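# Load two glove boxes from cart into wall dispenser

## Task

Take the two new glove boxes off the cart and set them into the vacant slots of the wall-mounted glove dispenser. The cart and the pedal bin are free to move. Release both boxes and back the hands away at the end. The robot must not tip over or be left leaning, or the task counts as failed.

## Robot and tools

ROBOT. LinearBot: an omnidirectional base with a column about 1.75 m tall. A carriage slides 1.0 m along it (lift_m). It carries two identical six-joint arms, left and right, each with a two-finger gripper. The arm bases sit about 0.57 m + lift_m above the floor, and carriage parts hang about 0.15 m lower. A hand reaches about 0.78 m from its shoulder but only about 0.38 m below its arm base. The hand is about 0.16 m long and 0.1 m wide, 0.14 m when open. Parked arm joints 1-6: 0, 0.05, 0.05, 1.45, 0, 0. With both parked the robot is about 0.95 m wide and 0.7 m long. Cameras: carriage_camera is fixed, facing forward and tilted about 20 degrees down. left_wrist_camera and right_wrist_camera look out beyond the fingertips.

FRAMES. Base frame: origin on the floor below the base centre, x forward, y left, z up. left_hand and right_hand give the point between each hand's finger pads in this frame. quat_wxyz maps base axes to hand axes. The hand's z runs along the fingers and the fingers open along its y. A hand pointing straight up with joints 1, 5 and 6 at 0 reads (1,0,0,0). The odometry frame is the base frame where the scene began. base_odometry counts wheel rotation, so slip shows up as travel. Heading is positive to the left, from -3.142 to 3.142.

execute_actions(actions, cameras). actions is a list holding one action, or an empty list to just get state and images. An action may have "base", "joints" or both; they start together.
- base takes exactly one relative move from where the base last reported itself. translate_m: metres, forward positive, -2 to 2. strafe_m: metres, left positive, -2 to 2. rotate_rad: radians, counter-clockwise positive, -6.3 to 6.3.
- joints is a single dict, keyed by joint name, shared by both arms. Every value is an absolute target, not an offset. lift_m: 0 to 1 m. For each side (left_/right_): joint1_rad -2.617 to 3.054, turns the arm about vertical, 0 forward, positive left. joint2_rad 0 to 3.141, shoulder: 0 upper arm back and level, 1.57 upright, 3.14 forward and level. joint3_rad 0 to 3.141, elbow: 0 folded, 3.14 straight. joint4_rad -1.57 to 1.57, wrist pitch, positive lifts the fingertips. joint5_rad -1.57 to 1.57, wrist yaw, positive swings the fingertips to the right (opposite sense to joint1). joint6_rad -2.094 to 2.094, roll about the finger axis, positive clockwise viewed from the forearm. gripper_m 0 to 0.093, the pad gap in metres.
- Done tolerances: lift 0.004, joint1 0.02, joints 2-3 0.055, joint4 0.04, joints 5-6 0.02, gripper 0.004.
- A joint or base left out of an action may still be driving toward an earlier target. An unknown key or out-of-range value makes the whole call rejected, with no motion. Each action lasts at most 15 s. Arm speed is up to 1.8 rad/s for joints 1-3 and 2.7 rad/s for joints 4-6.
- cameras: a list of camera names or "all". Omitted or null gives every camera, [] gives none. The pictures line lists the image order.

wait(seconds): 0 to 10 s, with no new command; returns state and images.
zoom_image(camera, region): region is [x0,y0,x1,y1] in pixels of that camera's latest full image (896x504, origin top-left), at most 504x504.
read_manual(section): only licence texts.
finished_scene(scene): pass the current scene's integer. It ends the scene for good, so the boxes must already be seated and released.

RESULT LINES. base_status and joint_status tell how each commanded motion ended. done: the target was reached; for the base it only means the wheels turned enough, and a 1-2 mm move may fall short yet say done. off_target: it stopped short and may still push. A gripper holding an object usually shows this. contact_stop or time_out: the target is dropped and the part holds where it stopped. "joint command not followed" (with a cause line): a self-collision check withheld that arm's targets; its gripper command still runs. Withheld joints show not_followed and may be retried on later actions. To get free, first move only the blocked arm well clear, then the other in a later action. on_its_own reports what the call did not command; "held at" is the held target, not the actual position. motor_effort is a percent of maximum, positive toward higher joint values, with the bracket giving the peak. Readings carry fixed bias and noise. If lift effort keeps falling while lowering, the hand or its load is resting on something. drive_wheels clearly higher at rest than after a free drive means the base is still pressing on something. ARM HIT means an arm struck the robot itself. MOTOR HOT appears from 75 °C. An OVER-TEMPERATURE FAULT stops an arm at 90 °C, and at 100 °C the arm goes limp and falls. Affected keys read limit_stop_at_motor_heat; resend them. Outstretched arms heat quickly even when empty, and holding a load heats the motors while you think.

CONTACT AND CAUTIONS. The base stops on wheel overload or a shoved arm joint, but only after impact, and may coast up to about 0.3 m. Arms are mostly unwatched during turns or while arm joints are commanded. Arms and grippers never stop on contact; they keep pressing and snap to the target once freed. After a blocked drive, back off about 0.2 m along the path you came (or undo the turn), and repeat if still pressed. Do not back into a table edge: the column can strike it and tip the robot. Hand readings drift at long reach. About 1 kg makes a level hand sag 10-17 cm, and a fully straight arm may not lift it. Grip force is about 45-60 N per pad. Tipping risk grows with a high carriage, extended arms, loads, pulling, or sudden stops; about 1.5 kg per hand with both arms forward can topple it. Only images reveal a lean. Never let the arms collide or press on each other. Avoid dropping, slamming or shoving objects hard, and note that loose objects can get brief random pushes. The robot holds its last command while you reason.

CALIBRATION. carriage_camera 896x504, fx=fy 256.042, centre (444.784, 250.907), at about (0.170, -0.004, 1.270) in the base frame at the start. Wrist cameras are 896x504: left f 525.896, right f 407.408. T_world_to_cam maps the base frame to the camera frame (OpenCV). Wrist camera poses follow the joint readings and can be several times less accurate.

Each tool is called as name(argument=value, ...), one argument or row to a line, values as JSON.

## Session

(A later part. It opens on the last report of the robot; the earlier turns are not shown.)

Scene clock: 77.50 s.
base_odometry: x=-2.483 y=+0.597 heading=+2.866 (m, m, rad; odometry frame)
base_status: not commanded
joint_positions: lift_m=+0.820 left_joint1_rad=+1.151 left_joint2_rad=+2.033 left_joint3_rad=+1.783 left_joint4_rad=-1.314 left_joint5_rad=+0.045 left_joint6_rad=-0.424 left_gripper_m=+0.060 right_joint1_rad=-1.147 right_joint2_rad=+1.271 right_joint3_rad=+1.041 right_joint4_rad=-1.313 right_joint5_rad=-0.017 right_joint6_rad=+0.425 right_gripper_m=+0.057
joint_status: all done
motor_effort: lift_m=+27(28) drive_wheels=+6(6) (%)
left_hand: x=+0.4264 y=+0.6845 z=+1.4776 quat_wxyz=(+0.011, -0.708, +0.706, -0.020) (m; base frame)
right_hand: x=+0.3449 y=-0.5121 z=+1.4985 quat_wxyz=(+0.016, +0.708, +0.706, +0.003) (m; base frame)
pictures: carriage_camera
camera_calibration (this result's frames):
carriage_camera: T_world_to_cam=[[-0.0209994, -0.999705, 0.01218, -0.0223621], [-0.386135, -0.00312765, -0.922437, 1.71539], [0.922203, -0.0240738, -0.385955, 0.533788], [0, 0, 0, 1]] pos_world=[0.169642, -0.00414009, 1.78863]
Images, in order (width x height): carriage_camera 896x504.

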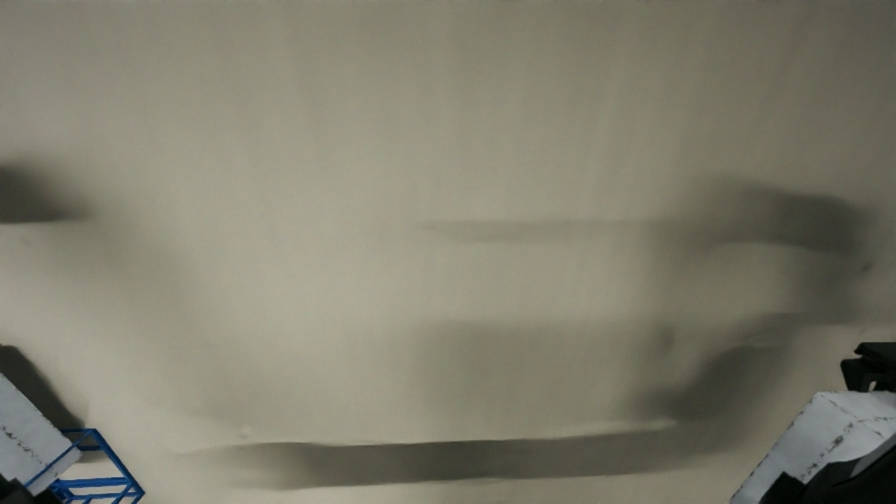

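execute_actions(
  actions=[
    {"joints":{"lift_m":0.675}},
  ],
  cameras=["carriage_camera","left_wrist_camera"],
)

Scene clock: 80.20 s.
base_odometry: x=-2.483 y=+0.597 heading=+2.866 (m, m, rad; odometry frame)
base_status: not commanded
joint_positions: lift_m=+0.675 left_joint1_rad=+1.151 left_joint2_rad=+2.031 left_joint3_rad=+1.783 left_joint4_rad=-1.316 left_joint5_rad=+0.046 left_joint6_rad=-0.424 left_gripper_m=+0.060 right_joint1_rad=-1.147 right_joint2_rad=+1.271 right_joint3_rad=+1.041 right_joint4_rad=-1.313 right_joint5_rad=-0.017 right_joint6_rad=+0.425 right_gripper_m=+0.057
joint_status: all done
motor_effort: lift_m=+27(28) drive_wheels=+6(6) (%)
left_hand: x=+0.4264 y=+0.6841 z=+1.3333 quat_wxyz=(+0.011, -0.708, +0.706, -0.020) (m; base frame)
right_hand: x=+0.3449 y=-0.5122 z=+1.3534 quat_wxyz=(+0.016, +0.708, +0.707, +0.003) (m; base frame)
pictures: carriage_camera, left_wrist_camera
camera_calibration (this result's frames):
carriage_camera: T_world_to_cam=[[-0.0209994, -0.999705, 0.01218, -0.0205953], [-0.386135, -0.00312765, -0.922437, 1.58159], [0.922203, -0.0240738, -0.385955, 0.477802], [0, 0, 0, 1]] pos_world=[0.169642, -0.00414009, 1.64357]
left_wrist_camera: T_world_to_cam=[[0.998764, 0.0231908, 0.0439575, -0.497302], [-0.00623736, -0.818978, 0.573791, -0.19218], [0.0493069, -0.573356, -0.817821, 1.5846], [0, 0, 0, 1]] pos_world=[0.417357, 0.762682, 1.42805]
Images, in order (width x height): carriage_camera 896x504, left_wrist_camera 896x504.

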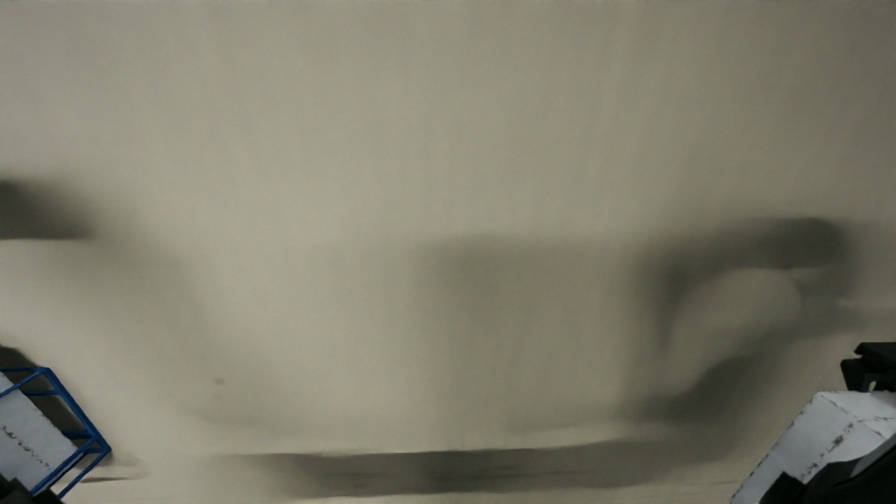

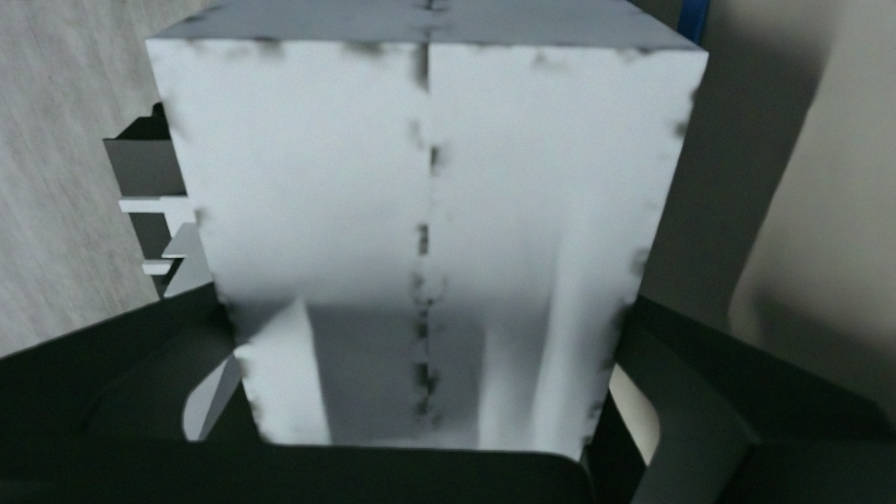

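execute_actions(
  actions=[
    {"joints":{"lift_m":0.66}},
  ],
  cameras=[],
)

execute_actions(
  actions=[
    {"joints":{"left_gripper_m":0.072}},
  ],
  cameras=[],
)

execute_actions(
  actions=[
    {"joints":{"lift_m":0.94}},
  ],
  cameras=["left_wrist_camera"],
)

execute_actions(
  actions=[
    {"base":{"strafe_m":1.52},"joints":{"left_joint2_rad":1.25,"left_joint3_rad":1.05}},
  ],
  cameras=[],
)

execute_actions(
  actions=[
    {"base":{"translate_m":-0.05},"joints":{"right_joint2_rad":2.0,"right_joint3_rad":1.8,"right_joint5_rad":-0.04}},
  ],
  cameras=["right_wrist_camera","carriage_camera"],
)

Scene clock: 85.67 s.
base_odometry: x=-2.483 y=+0.597 heading=+2.866 (m, m, rad; odometry frame)
base_status: not commanded
joint_positions: lift_m=+0.660 left_joint1_rad=+1.150 left_joint2_rad=+2.033 left_joint3_rad=+1.783 left_joint4_rad=-1.316 left_joint5_rad=+0.046 left_joint6_rad=-0.424 left_gripper_m=+0.060 right_joint1_rad=-1.147 right_joint2_rad=+1.271 right_joint3_rad=+1.041 right_joint4_rad=-1.313 right_joint5_rad=-0.017 right_joint6_rad=+0.425 right_gripper_m=+0.057
joint_status: all done
motor_effort: lift_m=+27(28) drive_wheels=+6(6) (%)
left_hand: x=+0.4265 y=+0.6838 z=+1.3179 quat_wxyz=(+0.011, -0.708, +0.706, -0.021) (m; base frame)
right_hand: x=+0.3449 y=-0.5122 z=+1.3385 quat_wxyz=(+0.016, +0.708, +0.707, +0.003) (m; base frame)
pictures: none
No camera images: the call's "cameras" was empty. Leave "cameras" out to get every camera's image.

Scene clock: 86.23 s.
base_odometry: x=-2.483 y=+0.597 heading=+2.866 (m, m, rad; odometry frame)
base_status: not commanded
joint_positions: lift_m=+0.660 left_joint1_rad=+1.150 left_joint2_rad=+2.020 left_joint3_rad=+1.783 left_joint4_rad=-1.316 left_joint5_rad=+0.048 left_joint6_rad=-0.424 left_gripper_m=+0.072 right_joint1_rad=-1.147 right_joint2_rad=+1.271 right_joint3_rad=+1.041 right_joint4_rad=-1.313 right_joint5_rad=-0.017 right_joint6_rad=+0.425 right_gripper_m=+0.057
joint_status: all done
motor_effort: lift_m=+26(27) drive_wheels=+6(6) (%)
left_hand: x=+0.4268 y=+0.6839 z=+1.3227 quat_wxyz=(+0.017, -0.708, +0.706, -0.019) (m; base frame)
right_hand: x=+0.3449 y=-0.5122 z=+1.3385 quat_wxyz=(+0.016, +0.708, +0.707, +0.003) (m; base frame)
pictures: none
No camera images: the call's "cameras" was empty. Leave "cameras" out to get every camera's image.

Scene clock: 87.90 s.
base_odometry: x=-2.483 y=+0.597 heading=+2.866 (m, m, rad; odometry frame)
base_status: not commanded
joint_positions: lift_m=+0.940 left_joint1_rad=+1.150 left_joint2_rad=+2.007 left_joint3_rad=+1.783 left_joint4_rad=-1.316 left_joint5_rad=+0.050 left_joint6_rad=-0.424 left_gripper_m=+0.072 right_joint1_rad=-1.147 right_joint2_rad=+1.271 right_joint3_rad=+1.041 right_joint4_rad=-1.312 right_joint5_rad=-0.017 right_joint6_rad=+0.425 right_gripper_m=+0.057
joint_status: all done
motor_effort: lift_m=+32(40) drive_wheels=+6(6) (%)
left_hand: x=+0.4272 y=+0.6839 z=+1.6069 quat_wxyz=(+0.024, -0.708, +0.706, -0.018) (m; base frame)
right_hand: x=+0.3450 y=-0.5123 z=+1.6180 quat_wxyz=(+0.016, +0.707, +0.707, +0.003) (m; base frame)
pictures: left_wrist_camera
camera_calibration (this result's frames):
left_wrist_camera: T_world_to_cam=[[0.998079, 0.0212975, 0.0581863, -0.531463], [-0.0147281, -0.830613, 0.556656, -0.310253], [0.0601856, -0.556443, -0.828703, 1.80952], [0, 0, 0, 1]] pos_world=[0.416965, 0.760515, 1.70318]
Images, in order (width x height): left_wrist_camera 896x504.

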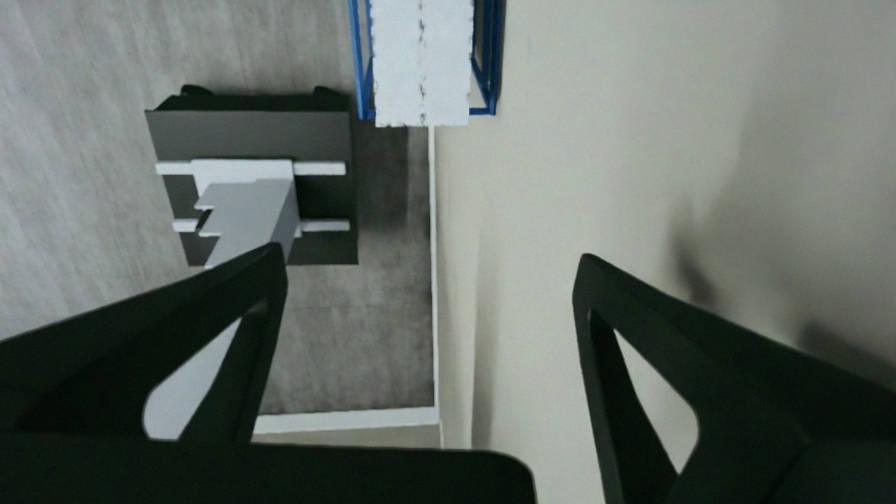

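Scene clock: 93.23 s.
base_odometry: x=-2.897 y=-0.866 heading=+2.866 (m, m, rad; odometry frame)
base_status: done
joint_positions: lift_m=+0.940 left_joint1_rad=+1.170 left_joint2_rad=+1.260 left_joint3_rad=+1.067 left_joint4_rad=-1.351 left_joint5_rad=+0.046 left_joint6_rad=-0.424 left_gripper_m=+0.072 right_joint1_rad=-1.147 right_joint2_rad=+1.271 right_joint3_rad=+1.041 right_joint4_rad=-1.315 right_joint5_rad=-0.017 right_joint6_rad=+0.425 right_gripper_m=+0.057
joint_status: all done
motor_effort: lift_m=+33(32) drive_wheels=-1(11) (%)
left_hand: x=+0.3441 y=+0.5091 z=+1.6267 quat_wxyz=(+0.021, -0.715, +0.699, -0.017) (m; base frame)
right_hand: x=+0.3446 y=-0.5118 z=+1.6180 quat_wxyz=(+0.015, +0.707, +0.707, +0.003) (m; base frame)
pictures: none
No camera images: the call's "cameras" was empty. Leave "cameras" out to get every camera's image.

Scene clock: 94.63 s.
base_odometry: x=-2.849 y=-0.880 heading=+2.867 (m, m, rad; odometry frame)
base_status: done
joint_positions: lift_m=+0.940 left_joint1_rad=+1.157 left_joint2_rad=+1.260 left_joint3_rad=+1.067 left_joint4_rad=-1.320 left_joint5_rad=+0.046 left_joint6_rad=-0.424 left_gripper_m=+0.072 right_joint1_rad=-1.150 right_joint2_rad=+2.023 right_joint3_rad=+1.757 right_joint4_rad=-1.297 right_joint5_rad=-0.033 right_joint6_rad=+0.425 right_gripper_m=+0.057
joint_status: all done
motor_effort: lift_m=+33(32) drive_wheels=+2(4) (%)
left_hand: x=+0.3494 y=+0.5147 z=+1.6270 quat_wxyz=(+0.035, -0.710, +0.704, -0.011) (m; base frame)
right_hand: x=+0.4240 y=-0.6832 z=+1.5944 quat_wxyz=(+0.010, +0.708, +0.706, +0.014) (m; base frame)
pictures: carriage_camera, right_wrist_camera
camera_calibration (this result's frames):
carriage_camera: T_world_to_cam=[[-0.0209994, -0.999705, 0.01218, -0.0238177], [-0.386135, -0.00312765, -0.922437, 1.82563], [0.922203, -0.0240738, -0.385955, 0.579911], [0, 0, 0, 1]] pos_world=[0.169642, -0.00414009, 1.90814]
right_wrist_camera: T_world_to_cam=[[-0.999046, 0.0341573, -0.0271916, 0.493243], [0.010536, 0.793035, 0.609084, -0.428553], [0.0423686, 0.608217, -0.792639, 1.78753], [0, 0, 0, 1]] pos_world=[0.421553, -0.764196, 1.6913]
Images, in order (width x height): carriage_camera 896x504, right_wrist_camera 896x504.

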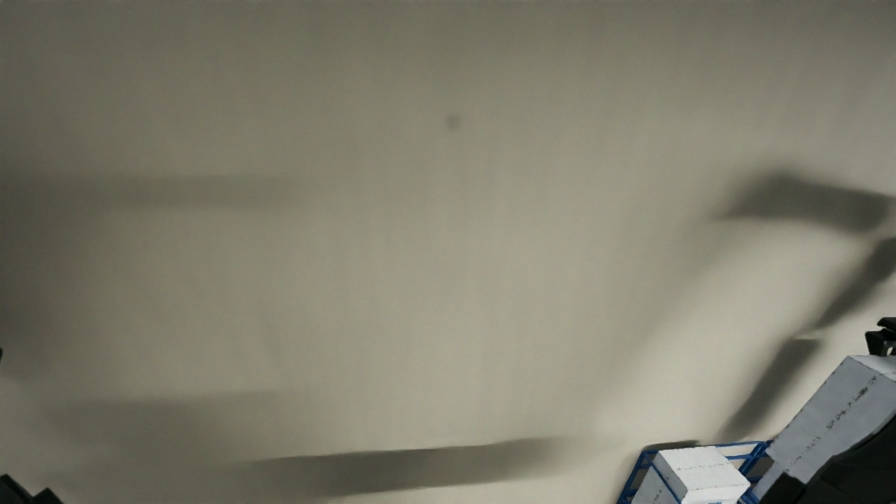

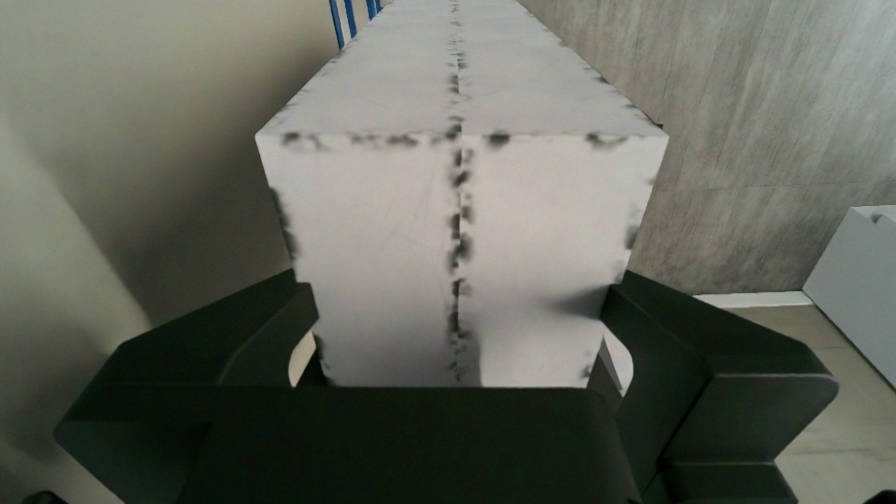

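execute_actions(
  actions=[
    {"base":{"translate_m":0.035},"joints":{"left_joint1_rad":1.6,"right_joint6_rad":0.37,"lift_m":0.9}},
  ],
  cameras=["right_wrist_camera","carriage_camera"],
)

zoom_image(
  camera="carriage_camera",
  region=[620, 354, 860, 504],
)

Scene clock: 100.00 s.
base_odometry: x=-2.882 y=-0.870 heading=+2.866 (m, m, rad; odometry frame)
base_status: done
joint_positions: lift_m=+0.900 left_joint1_rad=+1.595 left_joint2_rad=+1.258 left_joint3_rad=+1.063 left_joint4_rad=-1.316 left_joint5_rad=+0.048 left_joint6_rad=-0.424 left_gripper_m=+0.072 right_joint1_rad=-1.148 right_joint2_rad=+2.031 right_joint3_rad=+1.768 right_joint4_rad=-1.303 right_joint5_rad=-0.036 right_joint6_rad=+0.377 right_gripper_m=+0.057
joint_status: all done
motor_effort: lift_m=+27(26) drive_wheels=-4(11) (%)
left_hand: x=+0.2630 y=+0.5356 z=+1.5869 quat_wxyz=(+0.038, -0.845, +0.533, -0.004) (m; base frame)
right_hand: x=+0.4255 y=-0.6838 z=+1.5546 quat_wxyz=(+0.009, +0.691, +0.723, +0.016) (m; base frame)
pictures: carriage_camera, right_wrist_camera
camera_calibration (this result's frames):
carriage_camera: T_world_to_cam=[[-0.0209994, -0.999705, 0.01218, -0.0233366], [-0.386135, -0.00312765, -0.922437, 1.78919], [0.922203, -0.0240738, -0.385955, 0.564666], [0, 0, 0, 1]] pos_world=[0.169642, -0.00414009, 1.86864]
right_wrist_camera: T_world_to_cam=[[-0.99947, -0.0149401, -0.0289296, 0.462981], [-0.0295147, 0.790893, 0.611243, -0.391642], [0.0137482, 0.611772, -0.790914, 1.76822], [0, 0, 0, 1]] pos_world=[0.426866, -0.765082, 1.65129]
Images, in order (width x height): carriage_camera 896x504, right_wrist_camera 896x504.

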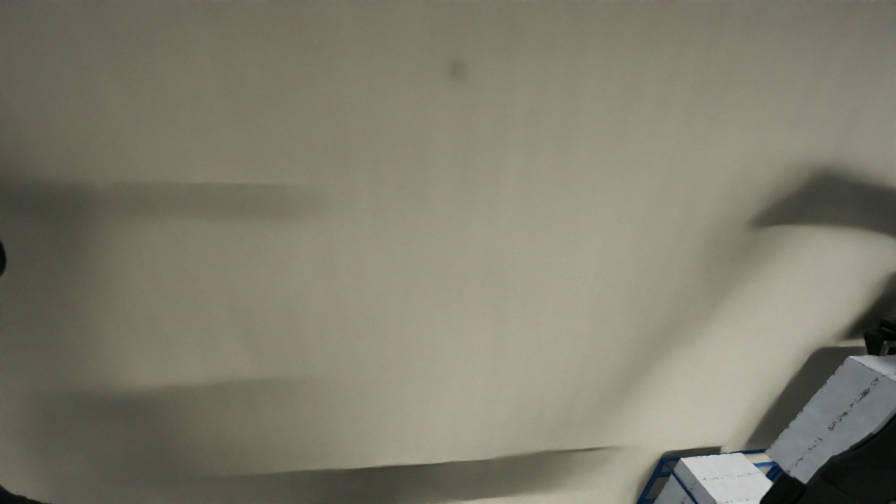

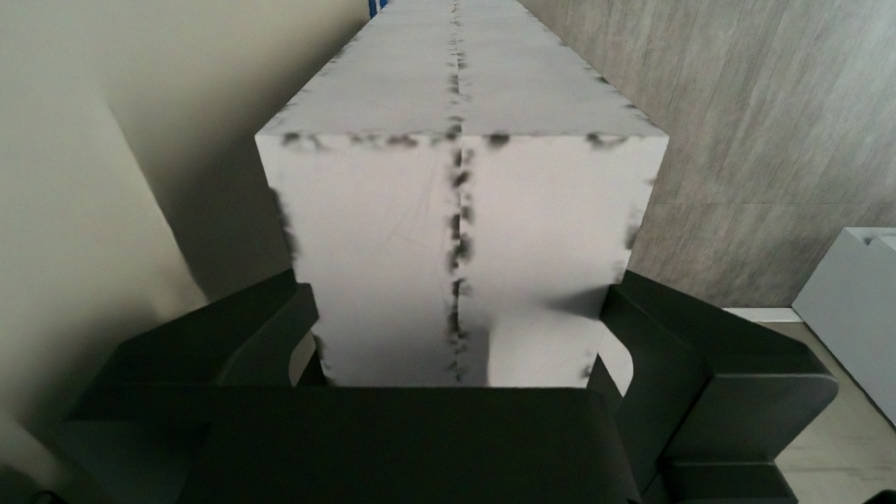

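Region (620, 354, 860, 504) of carriage_camera's 896x504 image, scaled by 2.100, with more detail than that image has; it fills the top 315 rows of this view, and the rest is white.

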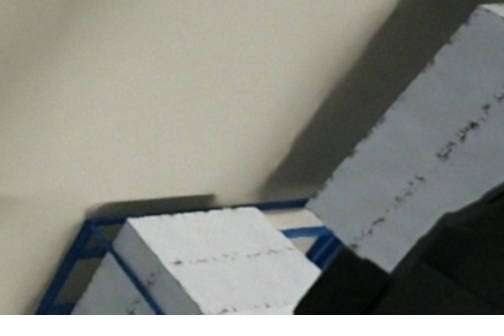

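execute_actions(
  actions=[
    {"base":{"strafe_m":0.012}},
  ],
  cameras=[],
)

execute_actions(
  actions=[
    {"joints":{"lift_m":0.815}},
  ],
  cameras=["right_wrist_camera","carriage_camera"],
)

Scene clock: 103.17 s.
base_odometry: x=-2.885 y=-0.882 heading=+2.866 (m, m, rad; odometry frame)
base_status: done
joint_positions: lift_m=+0.900 left_joint1_rad=+1.595 left_joint2_rad=+1.258 left_joint3_rad=+1.063 left_joint4_rad=-1.314 left_joint5_rad=+0.048 left_joint6_rad=-0.424 left_gripper_m=+0.072 right_joint1_rad=-1.149 right_joint2_rad=+2.031 right_joint3_rad=+1.768 right_joint4_rad=-1.306 right_joint5_rad=-0.035 right_joint6_rad=+0.377 right_gripper_m=+0.057
joint_status: not commanded
motor_effort: lift_m=+26(26) drive_wheels=+0(3) (%)
left_hand: x=+0.2630 y=+0.5360 z=+1.5869 quat_wxyz=(+0.039, -0.845, +0.533, -0.003) (m; base frame)
right_hand: x=+0.4248 y=-0.6832 z=+1.5546 quat_wxyz=(+0.007, +0.691, +0.723, +0.016) (m; base frame)
pictures: none
No camera images: the call's "cameras" was empty. Leave "cameras" out to get every camera's image.

Scene clock: 104.03 s.
base_odometry: x=-2.885 y=-0.882 heading=+2.866 (m, m, rad; odometry frame)
base_status: not commanded
joint_positions: lift_m=+0.815 left_joint1_rad=+1.595 left_joint2_rad=+1.258 left_joint3_rad=+1.063 left_joint4_rad=-1.313 left_joint5_rad=+0.049 left_joint6_rad=-0.424 left_gripper_m=+0.072 right_joint1_rad=-1.149 right_joint2_rad=+2.029 right_joint3_rad=+1.768 right_joint4_rad=-1.301 right_joint5_rad=-0.034 right_joint6_rad=+0.376 right_gripper_m=+0.057
joint_status: all done
motor_effort: lift_m=+26(26) drive_wheels=+0(1) (%)
left_hand: x=+0.2631 y=+0.5363 z=+1.5020 quat_wxyz=(+0.040, -0.845, +0.533, -0.003) (m; base frame)
right_hand: x=+0.4252 y=-0.6846 z=+1.4703 quat_wxyz=(+0.011, +0.691, +0.723, +0.014) (m; base frame)
pictures: carriage_camera, right_wrist_camera
camera_calibration (this result's frames):
carriage_camera: T_world_to_cam=[[-0.0209994, -0.999705, 0.01218, -0.022302], [-0.386135, -0.00312765, -0.922437, 1.71084], [0.922203, -0.0240738, -0.385955, 0.531883], [0, 0, 0, 1]] pos_world=[0.169642, -0.00414009, 1.7837]
right_wrist_camera: T_world_to_cam=[[-0.99947, -0.0150602, -0.0288456, 0.46], [-0.0294949, 0.793718, 0.60757, -0.332202], [0.0137452, 0.608099, -0.793742, 1.70373], [0, 0, 0, 1]] pos_world=[0.42654, -0.765432, 1.56743]
Images, in order (width x height): carriage_camera 896x504, right_wrist_camera 896x504.

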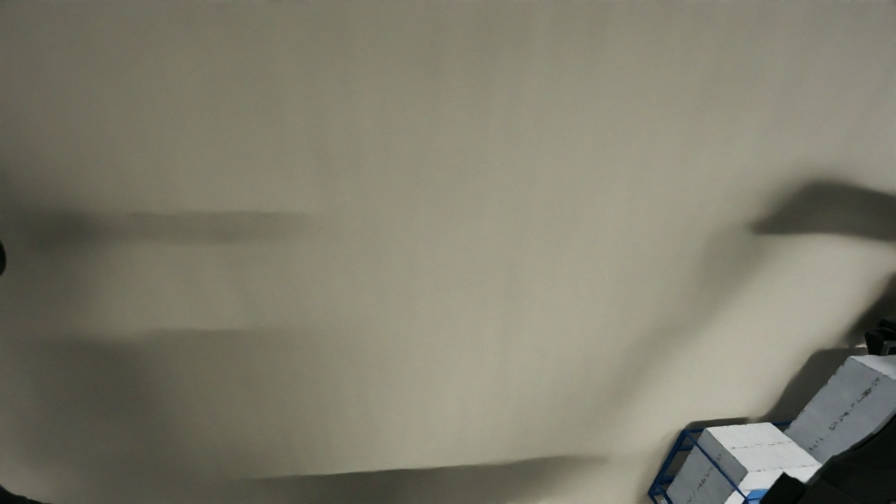

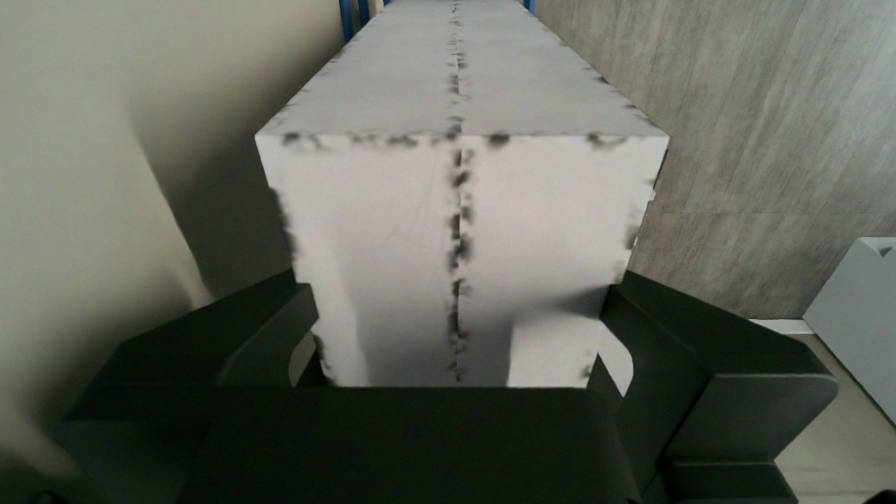

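execute_actions(
  actions=[
    {"joints":{"lift_m":0.662}},
  ],
  cameras=[],
)

execute_actions(
  actions=[
    {"joints":{"right_gripper_m":0.072}},
  ],
  cameras=[],
)

execute_actions(
  actions=[
    {"joints":{"lift_m":0.76}},
  ],
  cameras=[],
)

execute_actions(
  actions=[
    {"base":{"translate_m":-0.4}},
  ],
  cameras=["carriage_camera"],
)

Scene clock: 108.83 s.
base_odometry: x=-2.885 y=-0.882 heading=+2.866 (m, m, rad; odometry frame)
base_status: not commanded
joint_positions: lift_m=+0.662 left_joint1_rad=+1.595 left_joint2_rad=+1.258 left_joint3_rad=+1.063 left_joint4_rad=-1.312 left_joint5_rad=+0.049 left_joint6_rad=-0.424 left_gripper_m=+0.072 right_joint1_rad=-1.149 right_joint2_rad=+2.027 right_joint3_rad=+1.768 right_joint4_rad=-1.301 right_joint5_rad=-0.034 right_joint6_rad=+0.375 right_gripper_m=+0.057
joint_status: all done
motor_effort: lift_m=+26(27) drive_wheels=+0(0) (%)
left_hand: x=+0.2632 y=+0.5364 z=+1.3490 quat_wxyz=(+0.040, -0.845, +0.533, -0.003) (m; base frame)
right_hand: x=+0.4251 y=-0.6847 z=+1.3181 quat_wxyz=(+0.012, +0.690, +0.723, +0.014) (m; base frame)
pictures: none
No camera images: the call's "cameras" was empty. Leave "cameras" out to get every camera's image.

Scene clock: 109.40 s.
base_odometry: x=-2.885 y=-0.882 heading=+2.866 (m, m, rad; odometry frame)
base_status: not commanded
joint_positions: lift_m=+0.662 left_joint1_rad=+1.595 left_joint2_rad=+1.258 left_joint3_rad=+1.063 left_joint4_rad=-1.312 left_joint5_rad=+0.049 left_joint6_rad=-0.424 left_gripper_m=+0.072 right_joint1_rad=-1.149 right_joint2_rad=+2.015 right_joint3_rad=+1.768 right_joint4_rad=-1.301 right_joint5_rad=-0.034 right_joint6_rad=+0.375 right_gripper_m=+0.072
joint_status: all done
motor_effort: lift_m=+27(26) drive_wheels=+0(0) (%)
left_hand: x=+0.2632 y=+0.5364 z=+1.3490 quat_wxyz=(+0.040, -0.845, +0.533, -0.003) (m; base frame)
right_hand: x=+0.4251 y=-0.6846 z=+1.3225 quat_wxyz=(+0.017, +0.690, +0.723, +0.011) (m; base frame)
pictures: none
No camera images: the call's "cameras" was empty. Leave "cameras" out to get every camera's image.

Scene clock: 110.33 s.
base_odometry: x=-2.885 y=-0.882 heading=+2.866 (m, m, rad; odometry frame)
base_status: not commanded
joint_positions: lift_m=+0.760 left_joint1_rad=+1.595 left_joint2_rad=+1.258 left_joint3_rad=+1.063 left_joint4_rad=-1.312 left_joint5_rad=+0.050 left_joint6_rad=-0.424 left_gripper_m=+0.072 right_joint1_rad=-1.149 right_joint2_rad=+2.004 right_joint3_rad=+1.784 right_joint4_rad=-1.304 right_joint5_rad=-0.037 right_joint6_rad=+0.375 right_gripper_m=+0.072
joint_status: all done
motor_effort: lift_m=+32(38) drive_wheels=-1(0) (%)
left_hand: x=+0.2632 y=+0.5366 z=+1.4465 quat_wxyz=(+0.040, -0.845, +0.533, -0.003) (m; base frame)
right_hand: x=+0.4269 y=-0.6876 z=+1.4285 quat_wxyz=(+0.029, +0.690, +0.723, +0.008) (m; base frame)
pictures: none
No camera images: the call's "cameras" was empty. Leave "cameras" out to get every camera's image.

Scene clock: 113.13 s.
base_odometry: x=-2.500 y=-0.991 heading=+2.866 (m, m, rad; odometry frame)
base_status: done
joint_positions: lift_m=+0.760 left_joint1_rad=+1.595 left_joint2_rad=+1.258 left_joint3_rad=+1.063 left_joint4_rad=-1.312 left_joint5_rad=+0.050 left_joint6_rad=-0.424 left_gripper_m=+0.072 right_joint1_rad=-1.150 right_joint2_rad=+2.004 right_joint3_rad=+1.784 right_joint4_rad=-1.304 right_joint5_rad=-0.037 right_joint6_rad=+0.375 right_gripper_m=+0.072
joint_status: not commanded
motor_effort: lift_m=+32(31) drive_wheels=-1(6) (%)
left_hand: x=+0.2633 y=+0.5366 z=+1.4465 quat_wxyz=(+0.040, -0.845, +0.533, -0.003) (m; base frame)
right_hand: x=+0.4265 y=-0.6877 z=+1.4285 quat_wxyz=(+0.029, +0.690, +0.723, +0.008) (m; base frame)
pictures: carriage_camera
camera_calibration (this result's frames):
carriage_camera: T_world_to_cam=[[-0.0209994, -0.999705, 0.01218, -0.0216261], [-0.386135, -0.00312765, -0.922437, 1.65965], [0.922203, -0.0240738, -0.385955, 0.510466], [0, 0, 0, 1]] pos_world=[0.169642, -0.00414009, 1.72821]
Images, in order (width x height): carriage_camera 896x504.

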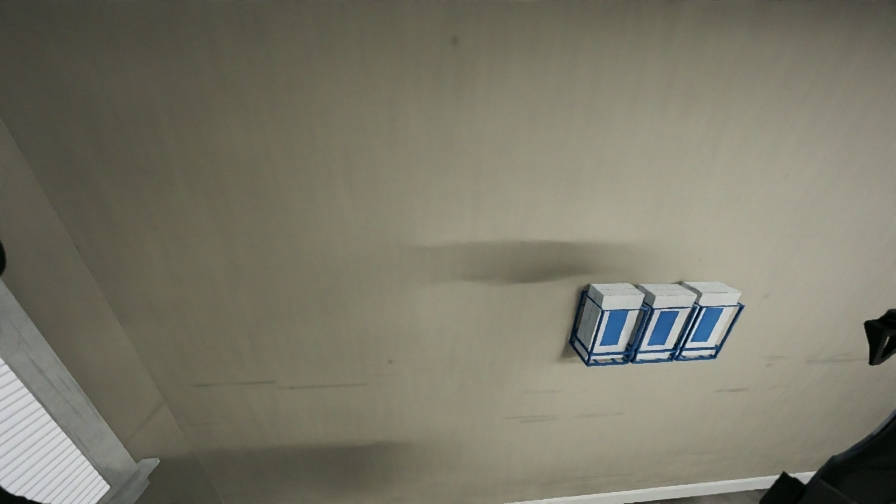

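finished_scene(
  scene=2,
)

The scene is finished: the task was done.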